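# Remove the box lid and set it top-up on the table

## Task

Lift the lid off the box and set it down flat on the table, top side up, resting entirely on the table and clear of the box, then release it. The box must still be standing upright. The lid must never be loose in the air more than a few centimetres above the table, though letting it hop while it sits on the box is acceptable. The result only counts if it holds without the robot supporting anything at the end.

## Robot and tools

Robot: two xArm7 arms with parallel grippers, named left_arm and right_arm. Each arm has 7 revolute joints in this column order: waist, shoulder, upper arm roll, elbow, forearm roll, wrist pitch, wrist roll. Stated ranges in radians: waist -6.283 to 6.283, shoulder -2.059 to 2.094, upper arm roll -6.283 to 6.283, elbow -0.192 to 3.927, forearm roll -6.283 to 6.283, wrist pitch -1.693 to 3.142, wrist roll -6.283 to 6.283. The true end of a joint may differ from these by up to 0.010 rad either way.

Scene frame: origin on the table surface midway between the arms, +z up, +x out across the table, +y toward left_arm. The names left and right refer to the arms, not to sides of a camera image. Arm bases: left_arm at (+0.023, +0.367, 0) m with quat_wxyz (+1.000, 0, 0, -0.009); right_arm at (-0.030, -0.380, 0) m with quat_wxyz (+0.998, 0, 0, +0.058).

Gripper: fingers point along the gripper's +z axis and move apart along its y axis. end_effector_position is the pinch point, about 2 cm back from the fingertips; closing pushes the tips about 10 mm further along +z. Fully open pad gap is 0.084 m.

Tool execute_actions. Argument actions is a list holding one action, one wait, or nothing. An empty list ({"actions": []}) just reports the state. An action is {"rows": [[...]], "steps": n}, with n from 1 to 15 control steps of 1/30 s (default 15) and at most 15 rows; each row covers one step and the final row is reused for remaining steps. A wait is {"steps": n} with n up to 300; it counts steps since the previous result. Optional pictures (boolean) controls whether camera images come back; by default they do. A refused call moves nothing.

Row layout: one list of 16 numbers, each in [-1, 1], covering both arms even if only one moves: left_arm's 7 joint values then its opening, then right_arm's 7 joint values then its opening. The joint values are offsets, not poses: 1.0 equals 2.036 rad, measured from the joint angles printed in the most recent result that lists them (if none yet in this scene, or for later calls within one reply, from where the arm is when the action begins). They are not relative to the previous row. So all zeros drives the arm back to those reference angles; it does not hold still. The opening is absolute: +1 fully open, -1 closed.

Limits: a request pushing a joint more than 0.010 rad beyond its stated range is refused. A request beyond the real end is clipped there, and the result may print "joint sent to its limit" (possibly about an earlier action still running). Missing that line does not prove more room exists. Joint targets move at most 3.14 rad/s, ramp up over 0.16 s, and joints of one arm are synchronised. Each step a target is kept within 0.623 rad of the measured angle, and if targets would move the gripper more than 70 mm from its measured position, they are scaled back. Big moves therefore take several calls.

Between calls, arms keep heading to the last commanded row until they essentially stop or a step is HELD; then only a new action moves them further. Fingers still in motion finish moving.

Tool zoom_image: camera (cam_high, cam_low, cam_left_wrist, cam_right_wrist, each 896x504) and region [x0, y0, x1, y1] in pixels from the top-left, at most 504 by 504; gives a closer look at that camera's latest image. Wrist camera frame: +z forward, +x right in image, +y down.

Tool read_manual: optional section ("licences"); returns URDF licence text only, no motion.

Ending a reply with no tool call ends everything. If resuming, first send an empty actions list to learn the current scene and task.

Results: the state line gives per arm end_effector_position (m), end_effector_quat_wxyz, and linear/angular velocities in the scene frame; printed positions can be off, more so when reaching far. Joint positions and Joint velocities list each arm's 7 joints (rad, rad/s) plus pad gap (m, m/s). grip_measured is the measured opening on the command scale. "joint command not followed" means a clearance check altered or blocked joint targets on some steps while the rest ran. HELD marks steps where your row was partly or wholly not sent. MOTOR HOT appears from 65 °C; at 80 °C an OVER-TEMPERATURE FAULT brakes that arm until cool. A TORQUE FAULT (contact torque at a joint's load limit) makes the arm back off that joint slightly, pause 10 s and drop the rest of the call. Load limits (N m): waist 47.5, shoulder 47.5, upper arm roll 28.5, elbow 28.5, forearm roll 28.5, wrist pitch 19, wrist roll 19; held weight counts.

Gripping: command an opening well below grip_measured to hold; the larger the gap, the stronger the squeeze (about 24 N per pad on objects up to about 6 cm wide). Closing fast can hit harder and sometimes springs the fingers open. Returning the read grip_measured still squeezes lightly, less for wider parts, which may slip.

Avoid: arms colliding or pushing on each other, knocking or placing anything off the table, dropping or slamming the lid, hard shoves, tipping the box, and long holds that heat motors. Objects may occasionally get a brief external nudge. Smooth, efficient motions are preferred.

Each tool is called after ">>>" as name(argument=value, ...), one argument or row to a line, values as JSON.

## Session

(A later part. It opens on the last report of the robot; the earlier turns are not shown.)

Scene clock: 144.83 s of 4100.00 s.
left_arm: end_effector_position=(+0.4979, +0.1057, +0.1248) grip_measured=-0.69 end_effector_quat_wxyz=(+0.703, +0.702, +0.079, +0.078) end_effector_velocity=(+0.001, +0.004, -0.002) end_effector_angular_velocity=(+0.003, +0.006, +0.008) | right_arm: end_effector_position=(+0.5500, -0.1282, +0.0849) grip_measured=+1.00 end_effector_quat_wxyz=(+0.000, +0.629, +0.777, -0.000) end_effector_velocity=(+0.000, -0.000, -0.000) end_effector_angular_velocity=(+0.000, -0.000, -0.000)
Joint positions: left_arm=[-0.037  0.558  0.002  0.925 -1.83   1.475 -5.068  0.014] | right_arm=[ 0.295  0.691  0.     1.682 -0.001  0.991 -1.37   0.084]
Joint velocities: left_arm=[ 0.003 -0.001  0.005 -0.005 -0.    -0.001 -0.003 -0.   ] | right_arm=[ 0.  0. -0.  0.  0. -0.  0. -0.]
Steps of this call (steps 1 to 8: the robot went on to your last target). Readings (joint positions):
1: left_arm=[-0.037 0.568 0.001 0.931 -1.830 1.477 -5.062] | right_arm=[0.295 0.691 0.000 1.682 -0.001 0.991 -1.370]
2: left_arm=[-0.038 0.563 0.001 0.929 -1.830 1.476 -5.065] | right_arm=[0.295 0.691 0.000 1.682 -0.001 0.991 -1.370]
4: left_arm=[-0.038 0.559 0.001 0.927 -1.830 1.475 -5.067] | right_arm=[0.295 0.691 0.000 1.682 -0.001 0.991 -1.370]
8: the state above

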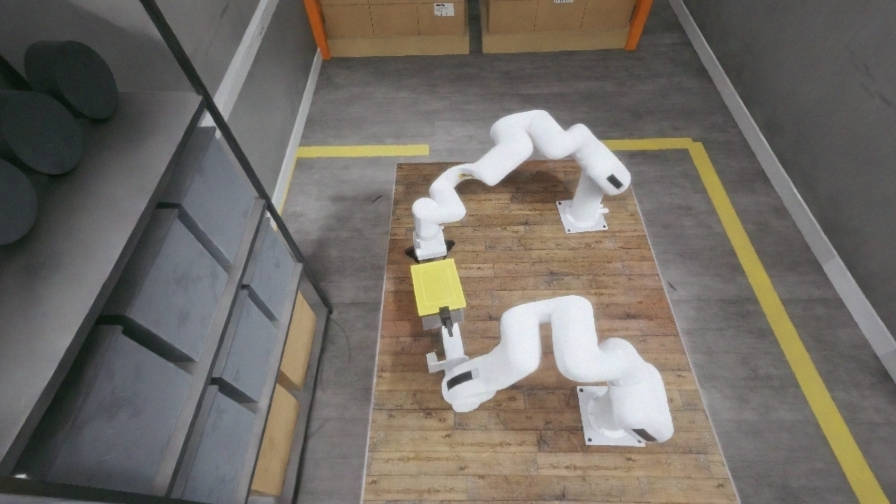

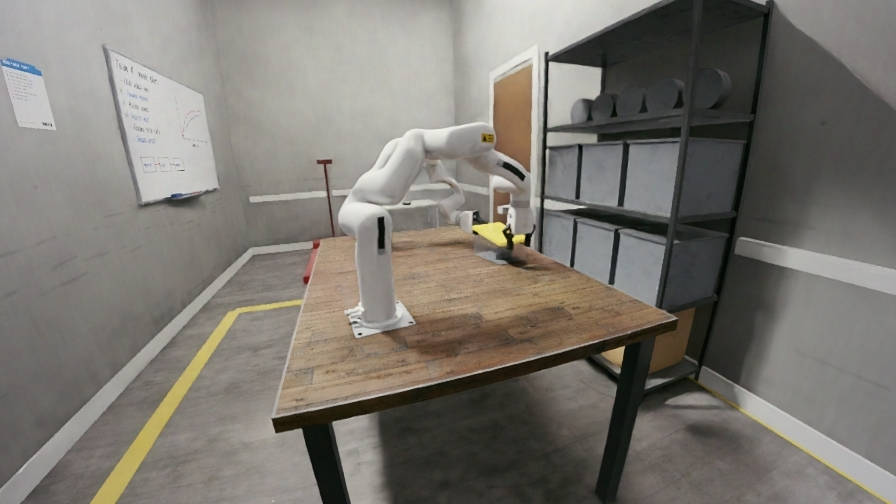

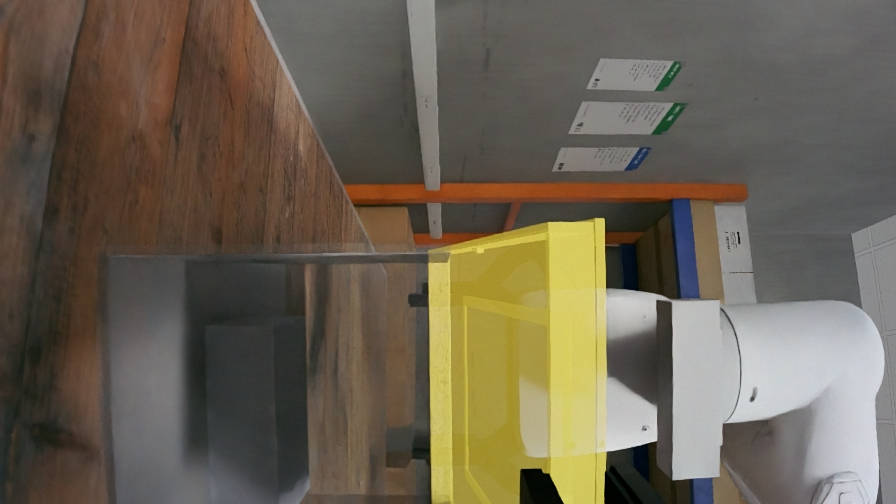

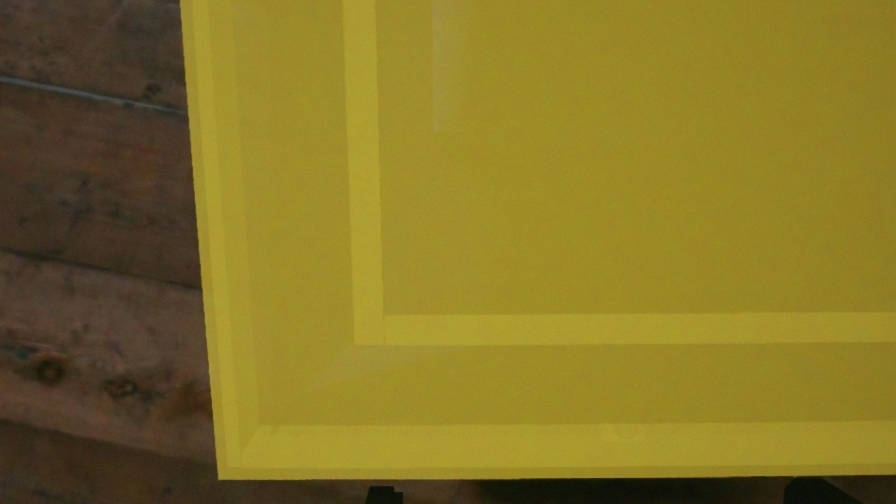

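>>> execute_actions(
  actions=[
    {"rows": [[0,0,0,0,0,0,0,-0.62, 0,0,0,0,0,0,0,1],[0,0,0,0,0,0,0,-0.58, 0,0,0,0,0,0,0,1],[0,0,0,0,0,0,0,-0.54, 0,0,0,0,0,0,0,1],[-0.0035,0.0009,0,0.0018,-0.0031,-0.0016,-0.0005,-0.52, 0,0,0,0,0,0,0,1],[-0.0069,0.0018,0,0.0036,-0.0062,-0.0031,-0.0009,-0.52, 0,0,0,0,0,0,0,1],[-0.0104,0.0026,0,0.0054,-0.0092,-0.0047,-0.0014,-0.52, 0,0,0,0,0,0,0,1],[-0.0138,0.0035,0,0.0071,-0.0123,-0.0062,-0.0018,-0.52, 0,0,0,0,0,0,0,1],[-0.0173,0.0044,0,0.0089,-0.0154,-0.0078,-0.0023,-0.52, 0,0,0,0,0,0,0,1],[-0.0207,0.0053,0,0.0107,-0.0185,-0.0094,-0.0027,-0.52, 0,0,0,0,0,0,0,1],[-0.0242,0.0061,0,0.0125,-0.0215,-0.0109,-0.0032,-0.52, 0,0,0,0,0,0,0,1],[-0.0276,0.007,0,0.0143,-0.0246,-0.0125,-0.0036,-0.52, 0,0,0,0,0,0,0,1],[-0.0311,0.0079,0,0.0161,-0.0277,-0.014,-0.0041,-0.52, 0,0,0,0,0,0,0,1],[-0.0345,0.0088,0,0.0178,-0.0308,-0.0156,-0.0045,-0.52, 0,0,0,0,0,0,0,1],[-0.038,0.0096,0,0.0196,-0.0338,-0.0171,-0.005,-0.52, 0,0,0,0,0,0,0,1],[-0.0414,0.0105,0,0.0214,-0.0369,-0.0187,-0.0054,-0.52, 0,0,0,0,0,0,0,1]], "steps": 15},
  ],
  pictures=false,
)

>>> execute_actions(
  actions=[
    {"steps": 9},
  ],
  pictures=false,
)

>>> execute_actions(
  actions=[
    {"rows": [[0,0,0,0,0,0,0,-0.58, 0,0,0,0,0,0,0,1],[0,0,0,0,0,0,0,-0.62, 0,0,0,0,0,0,0,1],[0,0,0,0,0,0,0,-0.66, 0,0,0,0,0,0,0,1],[0,0,0,0,0,0,0,-0.7, 0,0,0,0,0,0,0,1],[0,0,0,0,0,0,0,-0.75, -0.02,0,0,0,0,0,0,1],[0,0,0,0,0,0,0,-0.8, -0.05,0,0,0,0,0,0,1],[0,0,0,0,0,0,0,-0.9, -0.08,0,0,0,0,0,0,1],[0,0,0,0,0,0,0,-1, -0.17,0,0,0,0,0,0,1]], "steps": 15},
  ],
)

Scene clock: 160.17 s of 4100.00 s.
left_arm: end_effector_position=(+0.5043, +0.0805, +0.1247) grip_measured=-0.54 end_effector_quat_wxyz=(+0.703, +0.703, +0.078, +0.078) end_effector_velocity=(+0.018, -0.085, -0.002) end_effector_angular_velocity=(+0.007, +0.002, -0.001) | right_arm: end_effector_position=(+0.5500, -0.1284, +0.0849) grip_measured=+1.00 end_effector_quat_wxyz=(+0.000, +0.629, +0.777, -0.000) end_effector_velocity=(-0.000, +0.000, -0.000) end_effector_angular_velocity=(-0.000, +0.001, +0.000)
Joint positions: left_arm=[-0.099  0.574  0.002  0.957 -1.885  1.447 -5.076  0.02 ] | right_arm=[ 0.295  0.691  0.     1.682 -0.001  0.991 -1.37   0.084]
Joint velocities: left_arm=[-0.208  0.053  0.003  0.105 -0.185 -0.094 -0.028  0.   ] | right_arm=[ 0.     0.     0.    -0.001 -0.    -0.     0.     0.   ]
Steps of this call (steps 1 to 30: the robot went on to your last target; steps 31 to 90: nothing new was sent; then 11.83 s passed at rest; steps 91 to 105: all 15 steps of this action). Readings (joint positions):
91: left_arm=[-0.037 0.558 0.002 0.925 -1.830 1.474 -5.068] | right_arm=[0.295 0.691 0.000 1.682 -0.001 0.991 -1.370]
92: left_arm=[-0.037 0.558 0.002 0.925 -1.830 1.474 -5.068] | right_arm=[0.295 0.691 0.000 1.682 -0.001 0.991 -1.370]
94: left_arm=[-0.037 0.558 0.002 0.925 -1.830 1.475 -5.068] | right_arm=[0.295 0.691 0.000 1.682 -0.001 0.991 -1.370]
98: left_arm=[-0.051 0.562 0.004 0.933 -1.843 1.468 -5.070] | right_arm=[0.295 0.691 0.000 1.682 -0.001 0.991 -1.370]
105: the state above

Scene clock: 160.47 s of 4100.00 s.
left_arm: end_effector_position=(+0.5064, +0.0718, +0.1245) grip_measured=-0.54 end_effector_quat_wxyz=(+0.702, +0.703, +0.078, +0.078) end_effector_velocity=(+0.002, +0.002, -0.002) end_effector_angular_velocity=(+0.003, +0.004, +0.008) | right_arm: end_effector_position=(+0.5500, -0.1282, +0.0849) grip_measured=+1.00 end_effector_quat_wxyz=(+0.000, +0.629, +0.777, -0.000) end_effector_velocity=(-0.000, +0.001, +0.001) end_effector_angular_velocity=(+0.001, -0.001, +0.002)
Joint positions: left_arm=[-0.121  0.58   0.002  0.968 -1.905  1.437 -5.079  0.02 ] | right_arm=[ 0.295  0.691  0.     1.682 -0.     0.991 -1.37   0.084]
Joint velocities: left_arm=[-0.001  0.003  0.004  0.002 -0.004 -0.004 -0.003 -0.   ] | right_arm=[ 0.001 -0.001  0.001 -0.     0.     0.     0.     0.   ]
Steps of this call (steps 1 to 9: the robot went on to your last target). Readings (joint positions):
1: left_arm=[-0.106 0.576 0.002 0.961 -1.891 1.444 -5.077] | right_arm=[0.295 0.691 0.000 1.682 -0.001 0.991 -1.370]
2: left_arm=[-0.112 0.577 0.001 0.964 -1.896 1.441 -5.078] | right_arm=[0.295 0.691 0.000 1.682 -0.001 0.991 -1.370]
4: left_arm=[-0.119 0.579 0.001 0.967 -1.902 1.439 -5.079] | right_arm=[0.295 0.691 0.000 1.682 -0.001 0.991 -1.370]
8: left_arm=[-0.121 0.579 0.002 0.968 -1.905 1.437 -5.079] | right_arm=[0.295 0.691 0.000 1.682 -0.001 0.991 -1.370]
9: the state above

Scene clock: 160.97 s of 4100.00 s.
left_arm: end_effector_position=(+0.5064, +0.0719, +0.1245) grip_measured=-0.68 end_effector_quat_wxyz=(+0.702, +0.703, +0.078, +0.078) end_effector_velocity=(+0.000, +0.000, +0.000) end_effector_angular_velocity=(+0.001, -0.003, -0.000) | right_arm: end_effector_position=(+0.5904, -0.2567, +0.0850) grip_measured=+1.00 end_effector_quat_wxyz=(+0.000, +0.708, +0.706, -0.000) end_effector_velocity=(+0.087, -0.435, -0.001) end_effector_angular_velocity=(+0.014, +0.004, -0.706)
Joint positions: left_arm=[-0.121  0.58   0.002  0.968 -1.905  1.437 -5.079  0.014] | right_arm=[ 0.083  0.691 -0.001  1.682 -0.001  0.991 -1.37   0.084]
Joint velocities: left_arm=[-0.    -0.001  0.     0.     0.    -0.001  0.002 -0.   ] | right_arm=[-0.722  0.002  0.022  0.001  0.001  0.     0.    -0.   ]
Steps of this call (steps 1 to 15: all 15 steps of this action). Readings (joint positions):
1: left_arm=[-0.121 0.580 0.002 0.969 -1.905 1.437 -5.079] | right_arm=[0.295 0.691 0.000 1.682 -0.001 0.991 -1.370]
2: left_arm=[-0.121 0.580 0.002 0.969 -1.905 1.437 -5.079] | right_arm=[0.295 0.691 0.000 1.682 -0.000 0.991 -1.370]
4: left_arm=[-0.121 0.580 0.002 0.968 -1.905 1.437 -5.079] | right_arm=[0.295 0.691 0.000 1.682 -0.000 0.991 -1.370]
8: left_arm=[-0.121 0.579 0.002 0.968 -1.905 1.437 -5.079] | right_arm=[0.257 0.691 0.010 1.682 -0.000 0.991 -1.370]
15: the state above

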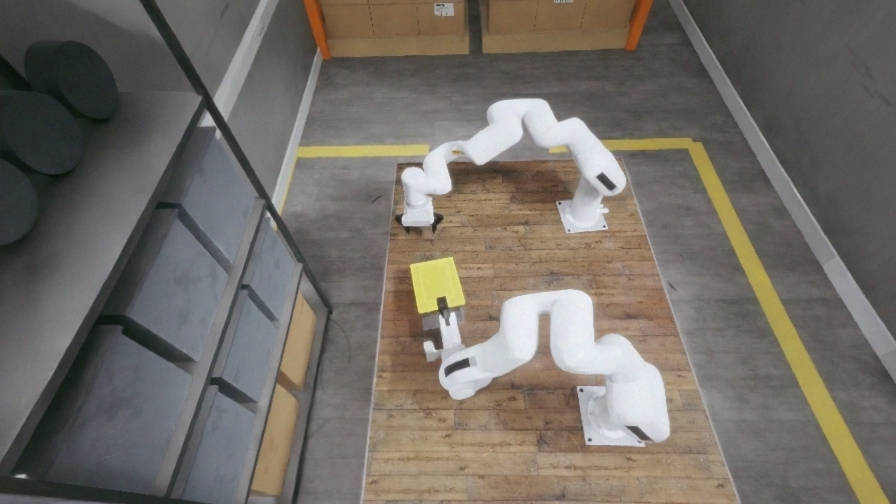

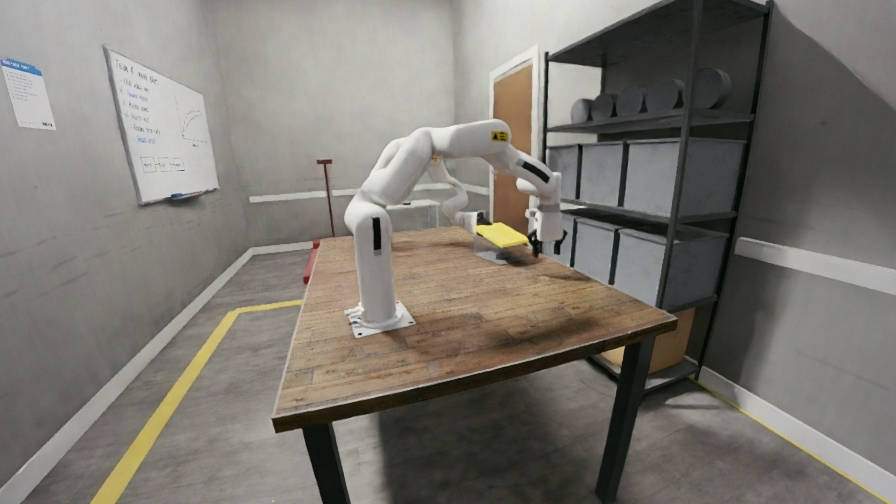

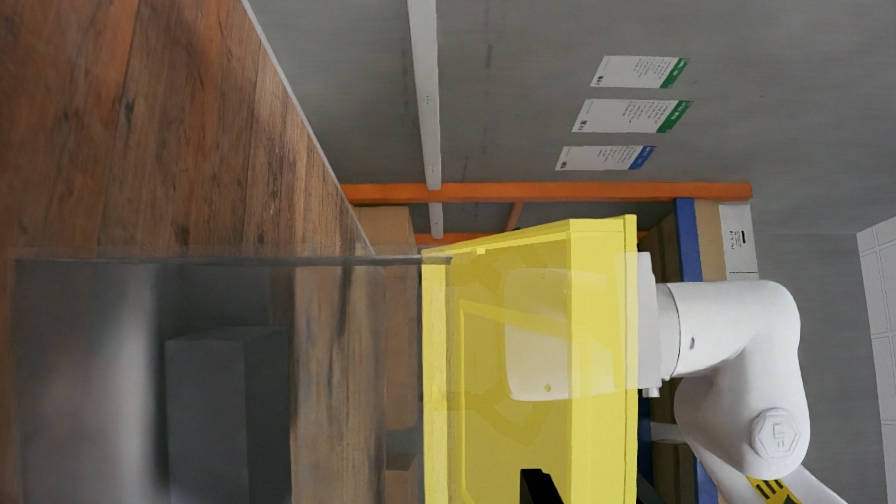

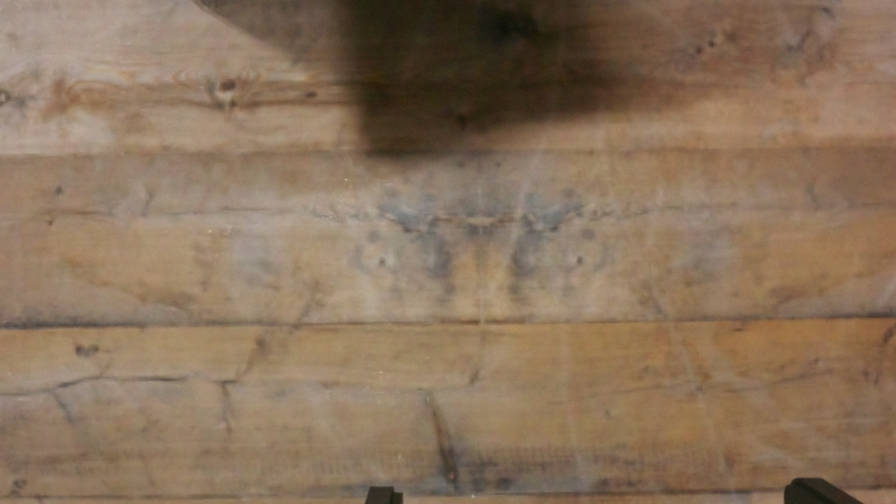

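>>> execute_actions(
  actions=[
    {"rows": [[-0.0006,-0.0053,0,-0.0015,0,-0.0015,-0.0035,-1, -0.0658,0,0,0,0,0,0,1],[-0.0013,-0.0107,0,-0.003,0,-0.003,-0.0071,-1, -0.0658,0,0,0,0,0,0,1],[-0.0019,-0.016,0,-0.0045,0,-0.0045,-0.0106,-1, -0.0658,0,0,0,0,0,0,1],[-0.0025,-0.0214,0,-0.0061,0,-0.006,-0.0141,-1, -0.0658,0,0,0,0,0,0,1],[-0.0031,-0.0268,0,-0.0076,0,-0.0075,-0.0177,-1, -0.0658,0,0,0,0,0,0,1],[-0.0038,-0.0321,0,-0.0091,0,-0.009,-0.0212,-1, -0.0658,0,0,0,0,0,0,1],[-0.0044,-0.0375,0,-0.0106,0,-0.0105,-0.0248,-1, -0.0658,0,0,0,0,0,0,1],[-0.005,-0.0428,0,-0.0121,0,-0.012,-0.0283,-1, -0.0658,0,0,0,0,0,0,1],[-0.0057,-0.0482,0,-0.0136,0,-0.0135,-0.0318,-1, -0.0658,0,0,0,0,0,0,1],[-0.0063,-0.0535,0,-0.0151,0,-0.015,-0.0354,-1, -0.0658,0,0,0,0,0,0,1],[-0.0069,-0.0589,0,-0.0167,0,-0.0165,-0.0389,-1, -0.0658,0,0,0,0,0,0,1],[-0.0075,-0.0642,0,-0.0182,0,-0.018,-0.0424,-1, -0.0658,0,0,0,0,0,0,1],[-0.0082,-0.0696,0,-0.0197,0,-0.0195,-0.046,-1, -0.0658,0,0,0,0,0,0,1],[-0.0088,-0.0749,0,-0.0212,-0.0003,-0.021,-0.0495,-1, -0.0658,0,0,0,0,0,0,1]], "steps": 15},
  ],
  pictures=false,
)

>>> execute_actions(
  actions=[
    {"steps": 10},
  ],
)

Scene clock: 183.33 s of 4100.00 s.
left_arm: end_effector_position=(+0.5076, +0.0676, +0.1710) grip_measured=-0.68 end_effector_quat_wxyz=(+0.702, +0.703, +0.077, +0.078) end_effector_velocity=(-0.003, -0.009, +0.114) end_effector_angular_velocity=(-0.005, -0.006, +0.004) | right_arm: end_effector_position=(+0.6013, -0.3406, +0.0850) grip_measured=+1.00 end_effector_quat_wxyz=(+0.000, +0.754, +0.657, -0.000) end_effector_velocity=(-0.001, -0.001, -0.002) end_effector_angular_velocity=(-0.001, +0.003, -0.001)
Joint positions: left_arm=[-0.136  0.452  0.002  0.933 -1.905  1.401 -5.163  0.014] | right_arm=[-0.051  0.691 -0.001  1.682 -0.001  0.991 -1.37   0.084]
Joint velocities: left_arm=[-0.037 -0.313 -0.    -0.09  -0.003 -0.086 -0.202  0.   ] | right_arm=[-0.     0.001 -0.001 -0.002  0.     0.    -0.     0.   ]
Steps of this call (steps 1 to 30: the robot went on to your last target; steps 31 to 90: nothing new was sent; then 18.87 s passed at rest; steps 91 to 105: all 15 steps of this action). Readings (joint positions):
91: left_arm=[-0.121 0.579 0.002 0.968 -1.905 1.437 -5.079] | right_arm=[-0.051 0.691 0.000 1.682 -0.000 0.991 -1.370]
92: left_arm=[-0.121 0.578 0.002 0.968 -1.905 1.436 -5.081] | right_arm=[-0.051 0.691 0.000 1.682 -0.000 0.991 -1.370]
94: left_arm=[-0.123 0.567 0.003 0.964 -1.905 1.432 -5.088] | right_arm=[-0.051 0.691 -0.000 1.682 -0.001 0.991 -1.370]
98: left_arm=[-0.127 0.528 0.002 0.954 -1.905 1.422 -5.113] | right_arm=[-0.051 0.691 -0.001 1.682 -0.001 0.991 -1.370]
105: the state above

Scene clock: 183.67 s of 4100.00 s.
left_arm: end_effector_position=(+0.5072, +0.0671, +0.1795) grip_measured=-0.68 end_effector_quat_wxyz=(+0.702, +0.703, +0.078, +0.078) end_effector_velocity=(+0.000, -0.001, +0.003) end_effector_angular_velocity=(-0.003, -0.004, -0.002) | right_arm: end_effector_position=(+0.6013, -0.3406, +0.0850) grip_measured=+1.00 end_effector_quat_wxyz=(+0.000, +0.754, +0.657, -0.000) end_effector_velocity=(+0.000, +0.000, +0.001) end_effector_angular_velocity=(+0.001, -0.001, -0.000)
Joint positions: left_arm=[-0.139  0.428  0.003  0.925 -1.905  1.394 -5.18   0.014] | right_arm=[-0.051  0.691 -0.001  1.682 -0.001  0.991 -1.37   0.084]
Joint velocities: left_arm=[-0.001 -0.004 -0.001  0.001 -0.     0.001 -0.002 -0.   ] | right_arm=[-0.    -0.     0.     0.001  0.    -0.    -0.     0.   ]
Steps of this call (steps 1 to 10: the robot went on to your last target). Readings (joint positions):
1: left_arm=[-0.137 0.443 0.002 0.930 -1.905 1.399 -5.169] | right_arm=[-0.051 0.691 -0.001 1.682 -0.001 0.991 -1.370]
2: left_arm=[-0.138 0.436 0.002 0.929 -1.905 1.397 -5.173] | right_arm=[-0.051 0.691 -0.001 1.682 -0.001 0.991 -1.370]
4: left_arm=[-0.139 0.429 0.002 0.927 -1.905 1.395 -5.177] | right_arm=[-0.051 0.691 -0.001 1.682 -0.001 0.991 -1.370]
8: left_arm=[-0.139 0.428 0.003 0.925 -1.905 1.394 -5.180] | right_arm=[-0.051 0.691 -0.001 1.682 -0.001 0.991 -1.370]
10: the state above

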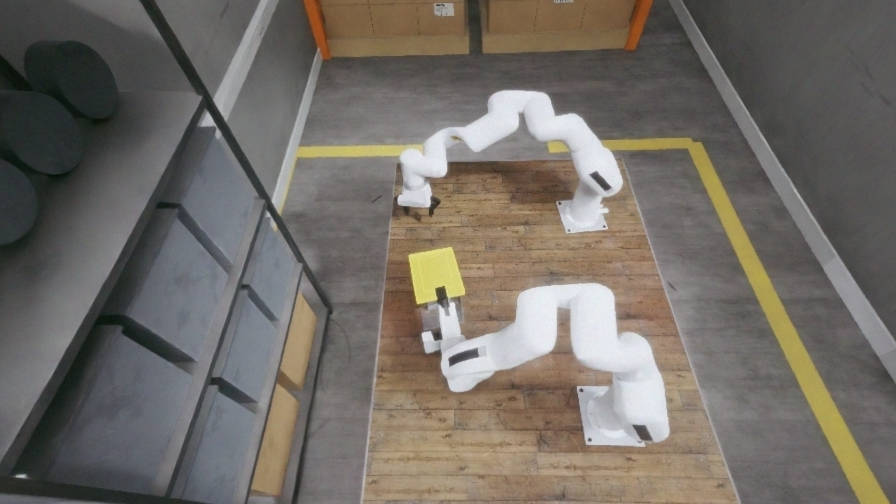

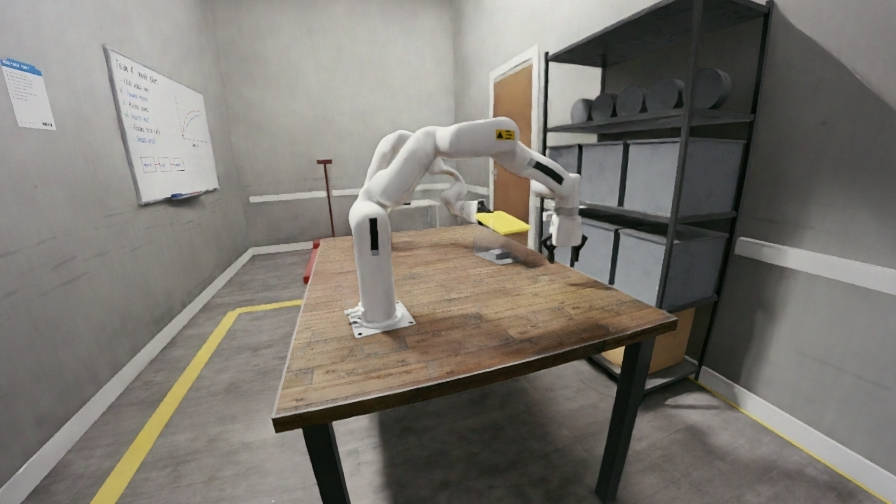

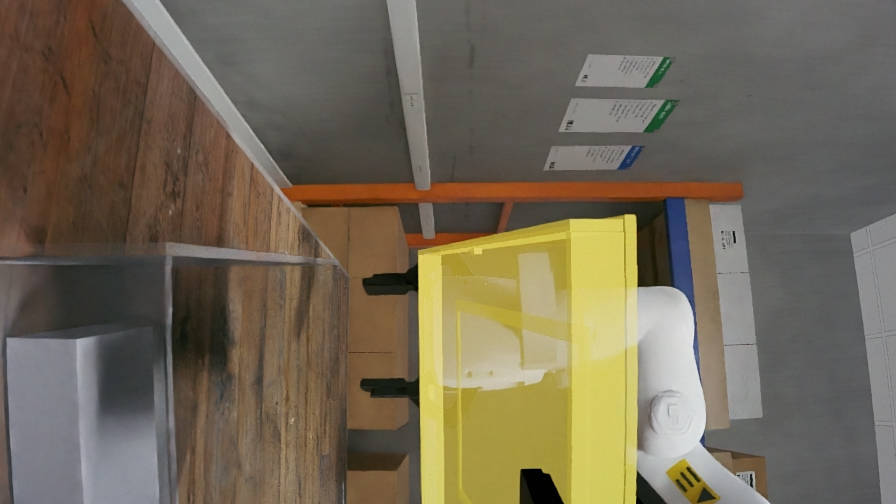

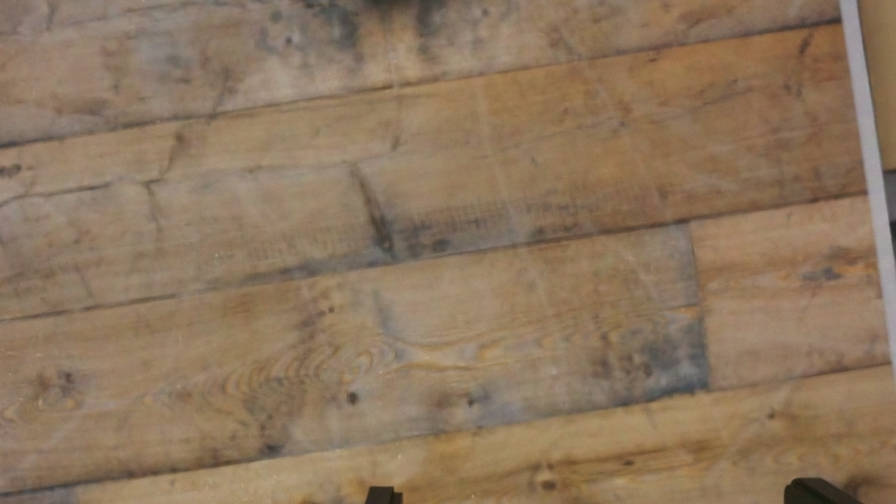

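>>> execute_actions(
  actions=[
    {"rows": [[0.0015,-0.0037,0,-0.0056,0.0033,0.0017,0.0016,-1, 0,0,0,0,0,0,0,1],[0.0046,-0.011,0,-0.0167,0.0098,0.0052,0.0049,-1, 0,0,0,0,0,0,0,1],[0.0093,-0.0219,0,-0.0335,0.0197,0.0104,0.0098,-1, 0,0,0,0,0,0,0,1],[0.0146,-0.0347,0,-0.053,0.0312,0.0165,0.0155,-1, 0,0,0,0,0,0,0,1],[0.02,-0.0475,0,-0.0725,0.0426,0.0226,0.0212,-1, 0,0,0,0,0,0,0,1],[0.0254,-0.0603,0,-0.0921,0.0541,0.0287,0.0269,-1, 0,0,0,0,0,0,0,1],[0.0308,-0.0731,0,-0.1116,0.0656,0.0348,0.0326,-1, 0,0,0,0,0,0,0,1],[0.037,-0.0877,0,-0.1339,0.0787,0.0417,0.0392,-1, 0,0,0,0,0,0,0,1],[0.0432,-0.1023,0,-0.1562,0.0918,0.0487,0.0457,-1, 0,0,0,0,0,0,0,1],[0.0493,-0.1169,0,-0.1786,0.105,0.0556,0.0522,-1, 0,0,0,0,0,0,0,1],[0.0555,-0.1315,0,-0.2009,0.1181,0.0626,0.0588,-1, 0,0,0,0,0,0,0,1],[0.0617,-0.1462,0,-0.2232,0.1312,0.0695,0.0653,-1, 0,0,0,0,0,0,0,1],[0.0678,-0.1608,0,-0.2455,0.1443,0.0765,0.0718,-1, 0,0,0,0,0,0,0,1],[0.0732,-0.1736,0,-0.2651,0.1558,0.0826,0.0775,-1, 0,0,0,0,0,0,0,1],[0.0771,-0.1827,0,-0.279,0.164,0.0869,0.0816,-1, 0,0,0,0,0,0,0,1]], "steps": 15},
  ],
  pictures=false,
)

>>> execute_actions(
  actions=[
    {"steps": 15},
  ],
  pictures=false,
)

>>> execute_actions(
  actions=[
    {"rows": [[0,0.004,0,0.0012,0.0002,-0.002,0.0029,-1, 0,0,0,0,0,0,0,1],[0,0.0108,0,0.0031,0.0006,-0.0055,0.0076,-1, 0,0,0,0,0,0,0,1],[0,0.0202,0,0.0059,0.0011,-0.0102,0.0143,-1, 0,0,0,0,0,0,0,1],[0,0.031,0,0.009,0.0017,-0.0157,0.0219,-1, 0,0,0,0,0,0,0,1],[0,0.0418,0,0.0122,0.0023,-0.0212,0.0295,-1, 0,0,0,0,0,0,0,1],[0,0.0526,0,0.0153,0.0029,-0.0266,0.0371,-1, 0,0,0,0,0,0,0,1],[0,0.0634,0,0.0184,0.0035,-0.0321,0.0447,-1, 0,0,0,0,0,0,0,1],[0,0.0741,0,0.0216,0.0041,-0.0376,0.0523,-1, 0,0,0,0,0,0,0,1],[0,0.0849,0,0.0247,0.0047,-0.043,0.0599,-1, 0,0,0,0,0,0,0,1],[0,0.0957,0,0.0278,0.0053,-0.0485,0.0675,-1, 0,0,0,0,0,0,0,1],[0,0.1065,0,0.031,0.0059,-0.054,0.0751,-1, 0,0,0,0,0,0,0,1],[0,0.1159,0,0.0337,0.0065,-0.0587,0.0817,-1, 0,0,0,0,0,0,0,1],[0,0.124,0,0.0361,0.0069,-0.0628,0.0874,-1, 0,0,0,0,0,0,0,1],[0,0.1308,0,0.038,0.0073,-0.0663,0.0922,-1, 0,0,0,0,0,0,0,1],[0,0.1348,0,0.0392,0.0075,-0.0683,0.095,-1, 0,0,0,0,0,0,0,1]], "steps": 15},
  ],
  pictures=false,
)

>>> execute_actions(
  actions=[
    {"steps": 10},
  ],
  pictures=false,
)

>>> execute_actions(
  actions=[
    {"rows": [[0,0.0036,0,0.0014,-0.0003,0,0.0022,-1, 0,0,0,0,0,0,0,1],[0,0.0071,0,0.0028,-0.0006,0,0.0044,-1, 0,0,0,0,0,0,0,1],[0,0.0107,0,0.0041,-0.0009,0,0.0066,-1, 0,0,0,0,0,0,0,1],[0,0.0143,0,0.0055,-0.0012,0,0.0088,-1, 0,0,0,0,0,0,0,1],[0,0.0178,0,0.0069,-0.0016,0,0.011,-1, 0,0,0,0,0,0,0,1],[0,0.0214,0,0.0083,-0.0019,0,0.0132,-1, 0,0,0,0,0,0,0,1],[0,0.0249,0,0.0096,-0.0022,0,0.0154,-1, 0,0,0,0,0,0,0,1],[0,0.0285,0,0.011,-0.0025,0,0.0176,-1, 0,0,0,0,0,0,0,1]], "steps": 13},
  ],
)

Scene clock: 209.87 s of 4100.00 s.
left_arm: end_effector_position=(+0.3652, +0.1047, +0.1789) grip_measured=-0.68 end_effector_quat_wxyz=(+0.701, +0.712, +0.024, +0.028) end_effector_velocity=(-0.435, +0.079, +0.004) end_effector_angular_velocity=(-0.050, +0.021, -0.428) | right_arm: end_effector_position=(+0.6013, -0.3406, +0.0850) grip_measured=+1.00 end_effector_quat_wxyz=(+0.000, +0.754, +0.657, -0.000) end_effector_velocity=(+0.000, +0.000, +0.001) end_effector_angular_velocity=(+0.000, -0.001, +0.000)
Joint positions: left_arm=[-0.033  0.177  0.003  0.541 -1.68   1.513 -5.068  0.014] | right_arm=[-0.051  0.691 -0.001  1.682 -0.001  0.991 -1.37   0.084]
Joint velocities: left_arm=[ 0.301 -0.717 -0.003 -1.09   0.643  0.341  0.319  0.   ] | right_arm=[ 0.    -0.     0.     0.001  0.    -0.    -0.     0.   ]
Steps of this call (steps 1 to 30: the robot went on to your last target; steps 31 to 90: nothing new was sent; then 22.70 s passed at rest; steps 91 to 105: all 15 steps of this action). Readings (joint positions):
91: left_arm=[-0.139 0.427 0.002 0.925 -1.905 1.394 -5.180] | right_arm=[-0.051 0.691 -0.001 1.682 -0.001 0.991 -1.370]
92: left_arm=[-0.138 0.426 0.002 0.923 -1.904 1.395 -5.179] | right_arm=[-0.051 0.691 -0.001 1.682 -0.001 0.991 -1.370]
94: left_arm=[-0.133 0.414 0.002 0.905 -1.893 1.401 -5.173] | right_arm=[-0.051 0.691 -0.001 1.682 -0.001 0.991 -1.370]
98: left_arm=[-0.105 0.347 0.003 0.801 -1.832 1.433 -5.143] | right_arm=[-0.051 0.691 -0.001 1.682 -0.001 0.991 -1.370]
105: the state above

Scene clock: 210.37 s of 4100.00 s.
left_arm: end_effector_position=(+0.2907, +0.1157, +0.1800) grip_measured=-0.68 end_effector_quat_wxyz=(+0.707, +0.707, +0.001, +0.001) end_effector_velocity=(-0.004, +0.000, -0.001) end_effector_angular_velocity=(-0.000, +0.007, -0.001) | right_arm: end_effector_position=(+0.6013, -0.3406, +0.0850) grip_measured=+1.00 end_effector_quat_wxyz=(+0.000, +0.754, +0.657, -0.000) end_effector_velocity=(-0.000, +0.000, +0.000) end_effector_angular_velocity=(-0.000, -0.000, +0.000)
Joint positions: left_arm=[ 0.018  0.057  0.003  0.358 -1.572  1.571 -5.014  0.014] | right_arm=[-0.051  0.691 -0.001  1.682 -0.001  0.991 -1.37   0.084]
Joint velocities: left_arm=[ 0.001 -0.004 -0.    -0.011  0.002  0.001 -0.001 -0.   ] | right_arm=[ 0. -0. -0. -0. -0.  0.  0. -0.]
Steps of this call (steps 1 to 15: the robot went on to your last target). Readings (joint positions):
1: left_arm=[-0.023 0.153 0.003 0.505 -1.659 1.524 -5.057] | right_arm=[-0.051 0.691 -0.001 1.682 -0.001 0.991 -1.370]
2: left_arm=[-0.013 0.129 0.003 0.469 -1.638 1.536 -5.047] | right_arm=[-0.051 0.691 -0.001 1.682 -0.001 0.991 -1.370]
4: left_arm=[0.005 0.087 0.003 0.404 -1.600 1.555 -5.028] | right_arm=[-0.051 0.691 -0.001 1.682 -0.001 0.991 -1.370]
8: left_arm=[0.017 0.059 0.002 0.361 -1.575 1.569 -5.015] | right_arm=[-0.051 0.691 -0.001 1.682 -0.001 0.991 -1.370]
15: the state above

Scene clock: 210.87 s of 4100.00 s.
left_arm: end_effector_position=(+0.2921, +0.1260, +0.1028) grip_measured=-0.68 end_effector_quat_wxyz=(+0.666, +0.746, +0.003, +0.002) end_effector_velocity=(-0.021, +0.030, -0.197) end_effector_angular_velocity=(+0.285, +0.013, -0.036) | right_arm: end_effector_position=(+0.6013, -0.3406, +0.0850) grip_measured=+1.00 end_effector_quat_wxyz=(+0.000, +0.754, +0.657, -0.000) end_effector_velocity=(-0.000, +0.000, -0.000) end_effector_angular_velocity=(-0.000, +0.000, +0.000)
Joint positions: left_arm=[ 0.018  0.28   0.003  0.423 -1.56   1.458 -4.857  0.014] | right_arm=[-0.051  0.691 -0.001  1.682 -0.001  0.991 -1.37   0.084]
Joint velocities: left_arm=[-0.     0.559  0.001  0.159  0.032 -0.28   0.386 -0.   ] | right_arm=[-0.  0.  0.  0. -0.  0.  0. -0.]
Steps of this call (steps 1 to 15: all 15 steps of this action). Readings (joint positions):
1: left_arm=[0.018 0.057 0.003 0.358 -1.572 1.571 -5.014] | right_arm=[-0.051 0.691 -0.001 1.682 -0.001 0.991 -1.370]
2: left_arm=[0.018 0.058 0.002 0.359 -1.572 1.570 -5.012] | right_arm=[-0.051 0.691 -0.001 1.682 -0.001 0.991 -1.370]
4: left_arm=[0.018 0.070 0.002 0.363 -1.571 1.563 -5.003] | right_arm=[-0.051 0.691 -0.001 1.682 -0.001 0.991 -1.370]
8: left_arm=[0.018 0.134 0.003 0.381 -1.568 1.531 -4.959] | right_arm=[-0.051 0.691 -0.001 1.682 -0.001 0.991 -1.370]
15: the state above

Scene clock: 211.20 s of 4100.00 s.
left_arm: end_effector_position=(+0.2902, +0.1287, +0.0851) grip_measured=-0.68 end_effector_quat_wxyz=(+0.656, +0.755, +0.001, +0.001) end_effector_velocity=(-0.001, +0.000, -0.002) end_effector_angular_velocity=(+0.003, +0.002, -0.001) | right_arm: end_effector_position=(+0.6013, -0.3406, +0.0850) grip_measured=+1.00 end_effector_quat_wxyz=(+0.000, +0.754, +0.657, -0.000) end_effector_velocity=(-0.000, +0.000, -0.001) end_effector_angular_velocity=(+0.000, +0.001, +0.000)
Joint positions: left_arm=[ 0.018  0.33   0.002  0.438 -1.557  1.432 -4.821  0.014] | right_arm=[-0.051  0.691 -0.001  1.682 -0.001  0.991 -1.37   0.084]
Joint velocities: left_arm=[-0.     0.006  0.     0.001  0.001 -0.003  0.004 -0.   ] | right_arm=[0.    0.001 0.    0.    0.    0.    0.    0.   ]
Steps of this call (steps 1 to 10: the robot went on to your last target). Readings (joint positions):
1: left_arm=[0.018 0.297 0.003 0.428 -1.559 1.449 -4.845] | right_arm=[-0.051 0.691 -0.001 1.682 -0.001 0.991 -1.370]
2: left_arm=[0.018 0.311 0.003 0.432 -1.558 1.442 -4.836] | right_arm=[-0.051 0.691 -0.001 1.682 -0.001 0.991 -1.370]
4: left_arm=[0.018 0.325 0.003 0.435 -1.557 1.435 -4.826] | right_arm=[-0.051 0.691 -0.001 1.682 -0.001 0.991 -1.370]
8: left_arm=[0.018 0.330 0.002 0.438 -1.557 1.432 -4.821] | right_arm=[-0.051 0.691 -0.001 1.682 -0.001 0.991 -1.370]
10: the state above

Scene clock: 211.63 s of 4100.00 s.
left_arm: end_effector_position=(+0.2902, +0.1288, +0.0726) grip_measured=-0.68 end_effector_quat_wxyz=(+0.656, +0.755, +0.001, +0.001) end_effector_velocity=(+0.002, -0.000, -0.006) end_effector_angular_velocity=(-0.002, -0.008, -0.001) | right_arm: end_effector_position=(+0.6013, -0.3406, +0.0850) grip_measured=+1.00 end_effector_quat_wxyz=(+0.000, +0.754, +0.657, -0.000) end_effector_velocity=(+0.000, +0.000, -0.000) end_effector_angular_velocity=(-0.000, -0.000, +0.000)
Joint positions: left_arm=[ 0.018  0.386  0.002  0.46  -1.562  1.432 -4.786  0.014] | right_arm=[-0.051  0.691 -0.001  1.682 -0.001  0.991 -1.37   0.084]
Joint velocities: left_arm=[ 0.     0.029 -0.001  0.015 -0.003  0.001  0.022 -0.   ] | right_arm=[ 0.     0.001  0.     0.001 -0.    -0.    -0.     0.   ]
Steps of this call (steps 1 to 13: all 13 steps of this action). Readings (joint positions):
1: left_arm=[0.018 0.330 0.002 0.438 -1.557 1.432 -4.820] | right_arm=[-0.051 0.691 -0.001 1.682 -0.001 0.991 -1.370]
2: left_arm=[0.018 0.331 0.002 0.439 -1.557 1.432 -4.819] | right_arm=[-0.051 0.691 -0.001 1.682 -0.001 0.991 -1.370]
4: left_arm=[0.018 0.339 0.002 0.442 -1.558 1.432 -4.815] | right_arm=[-0.051 0.691 -0.001 1.682 -0.001 0.991 -1.370]
8: left_arm=[0.018 0.365 0.002 0.452 -1.560 1.432 -4.799] | right_arm=[-0.051 0.691 -0.001 1.682 -0.001 0.991 -1.370]
13: the state above

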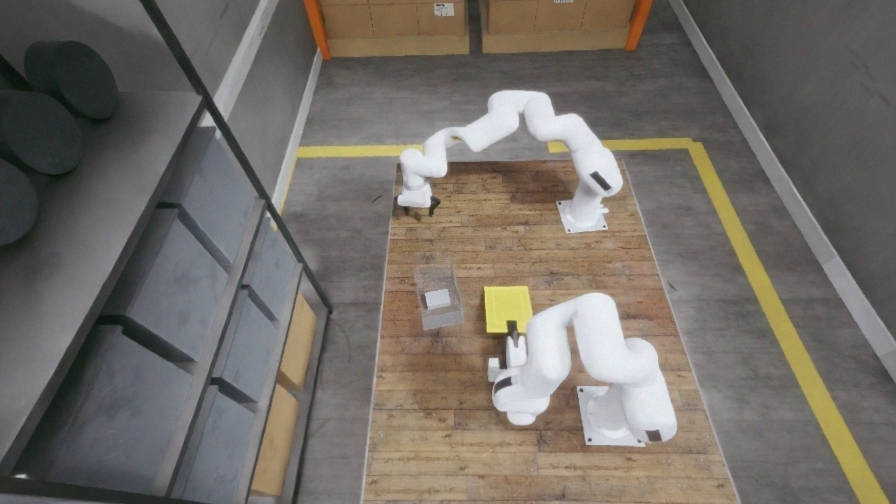

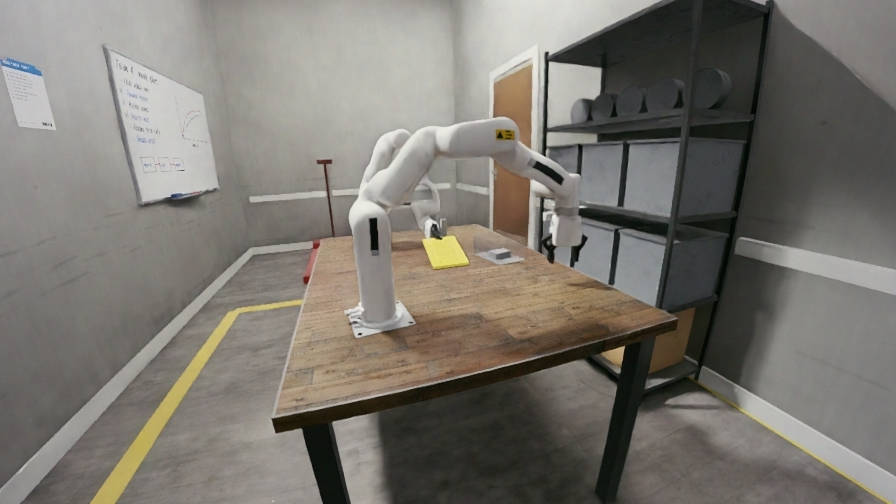

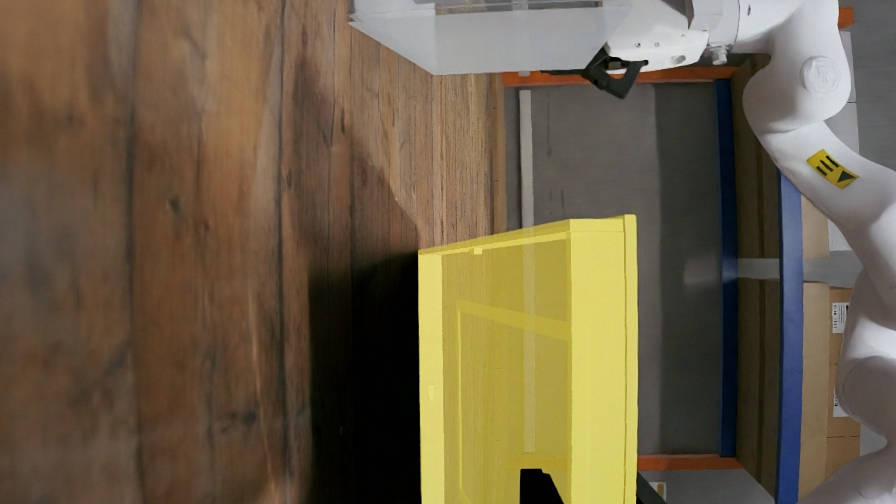

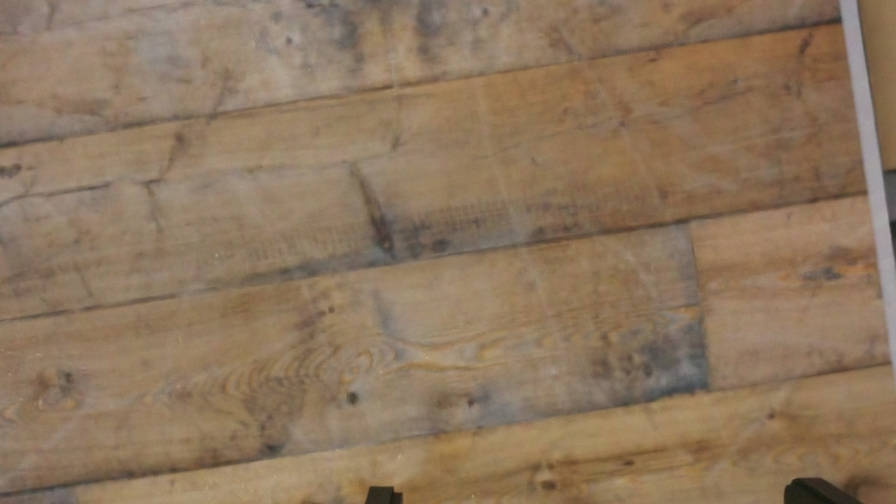

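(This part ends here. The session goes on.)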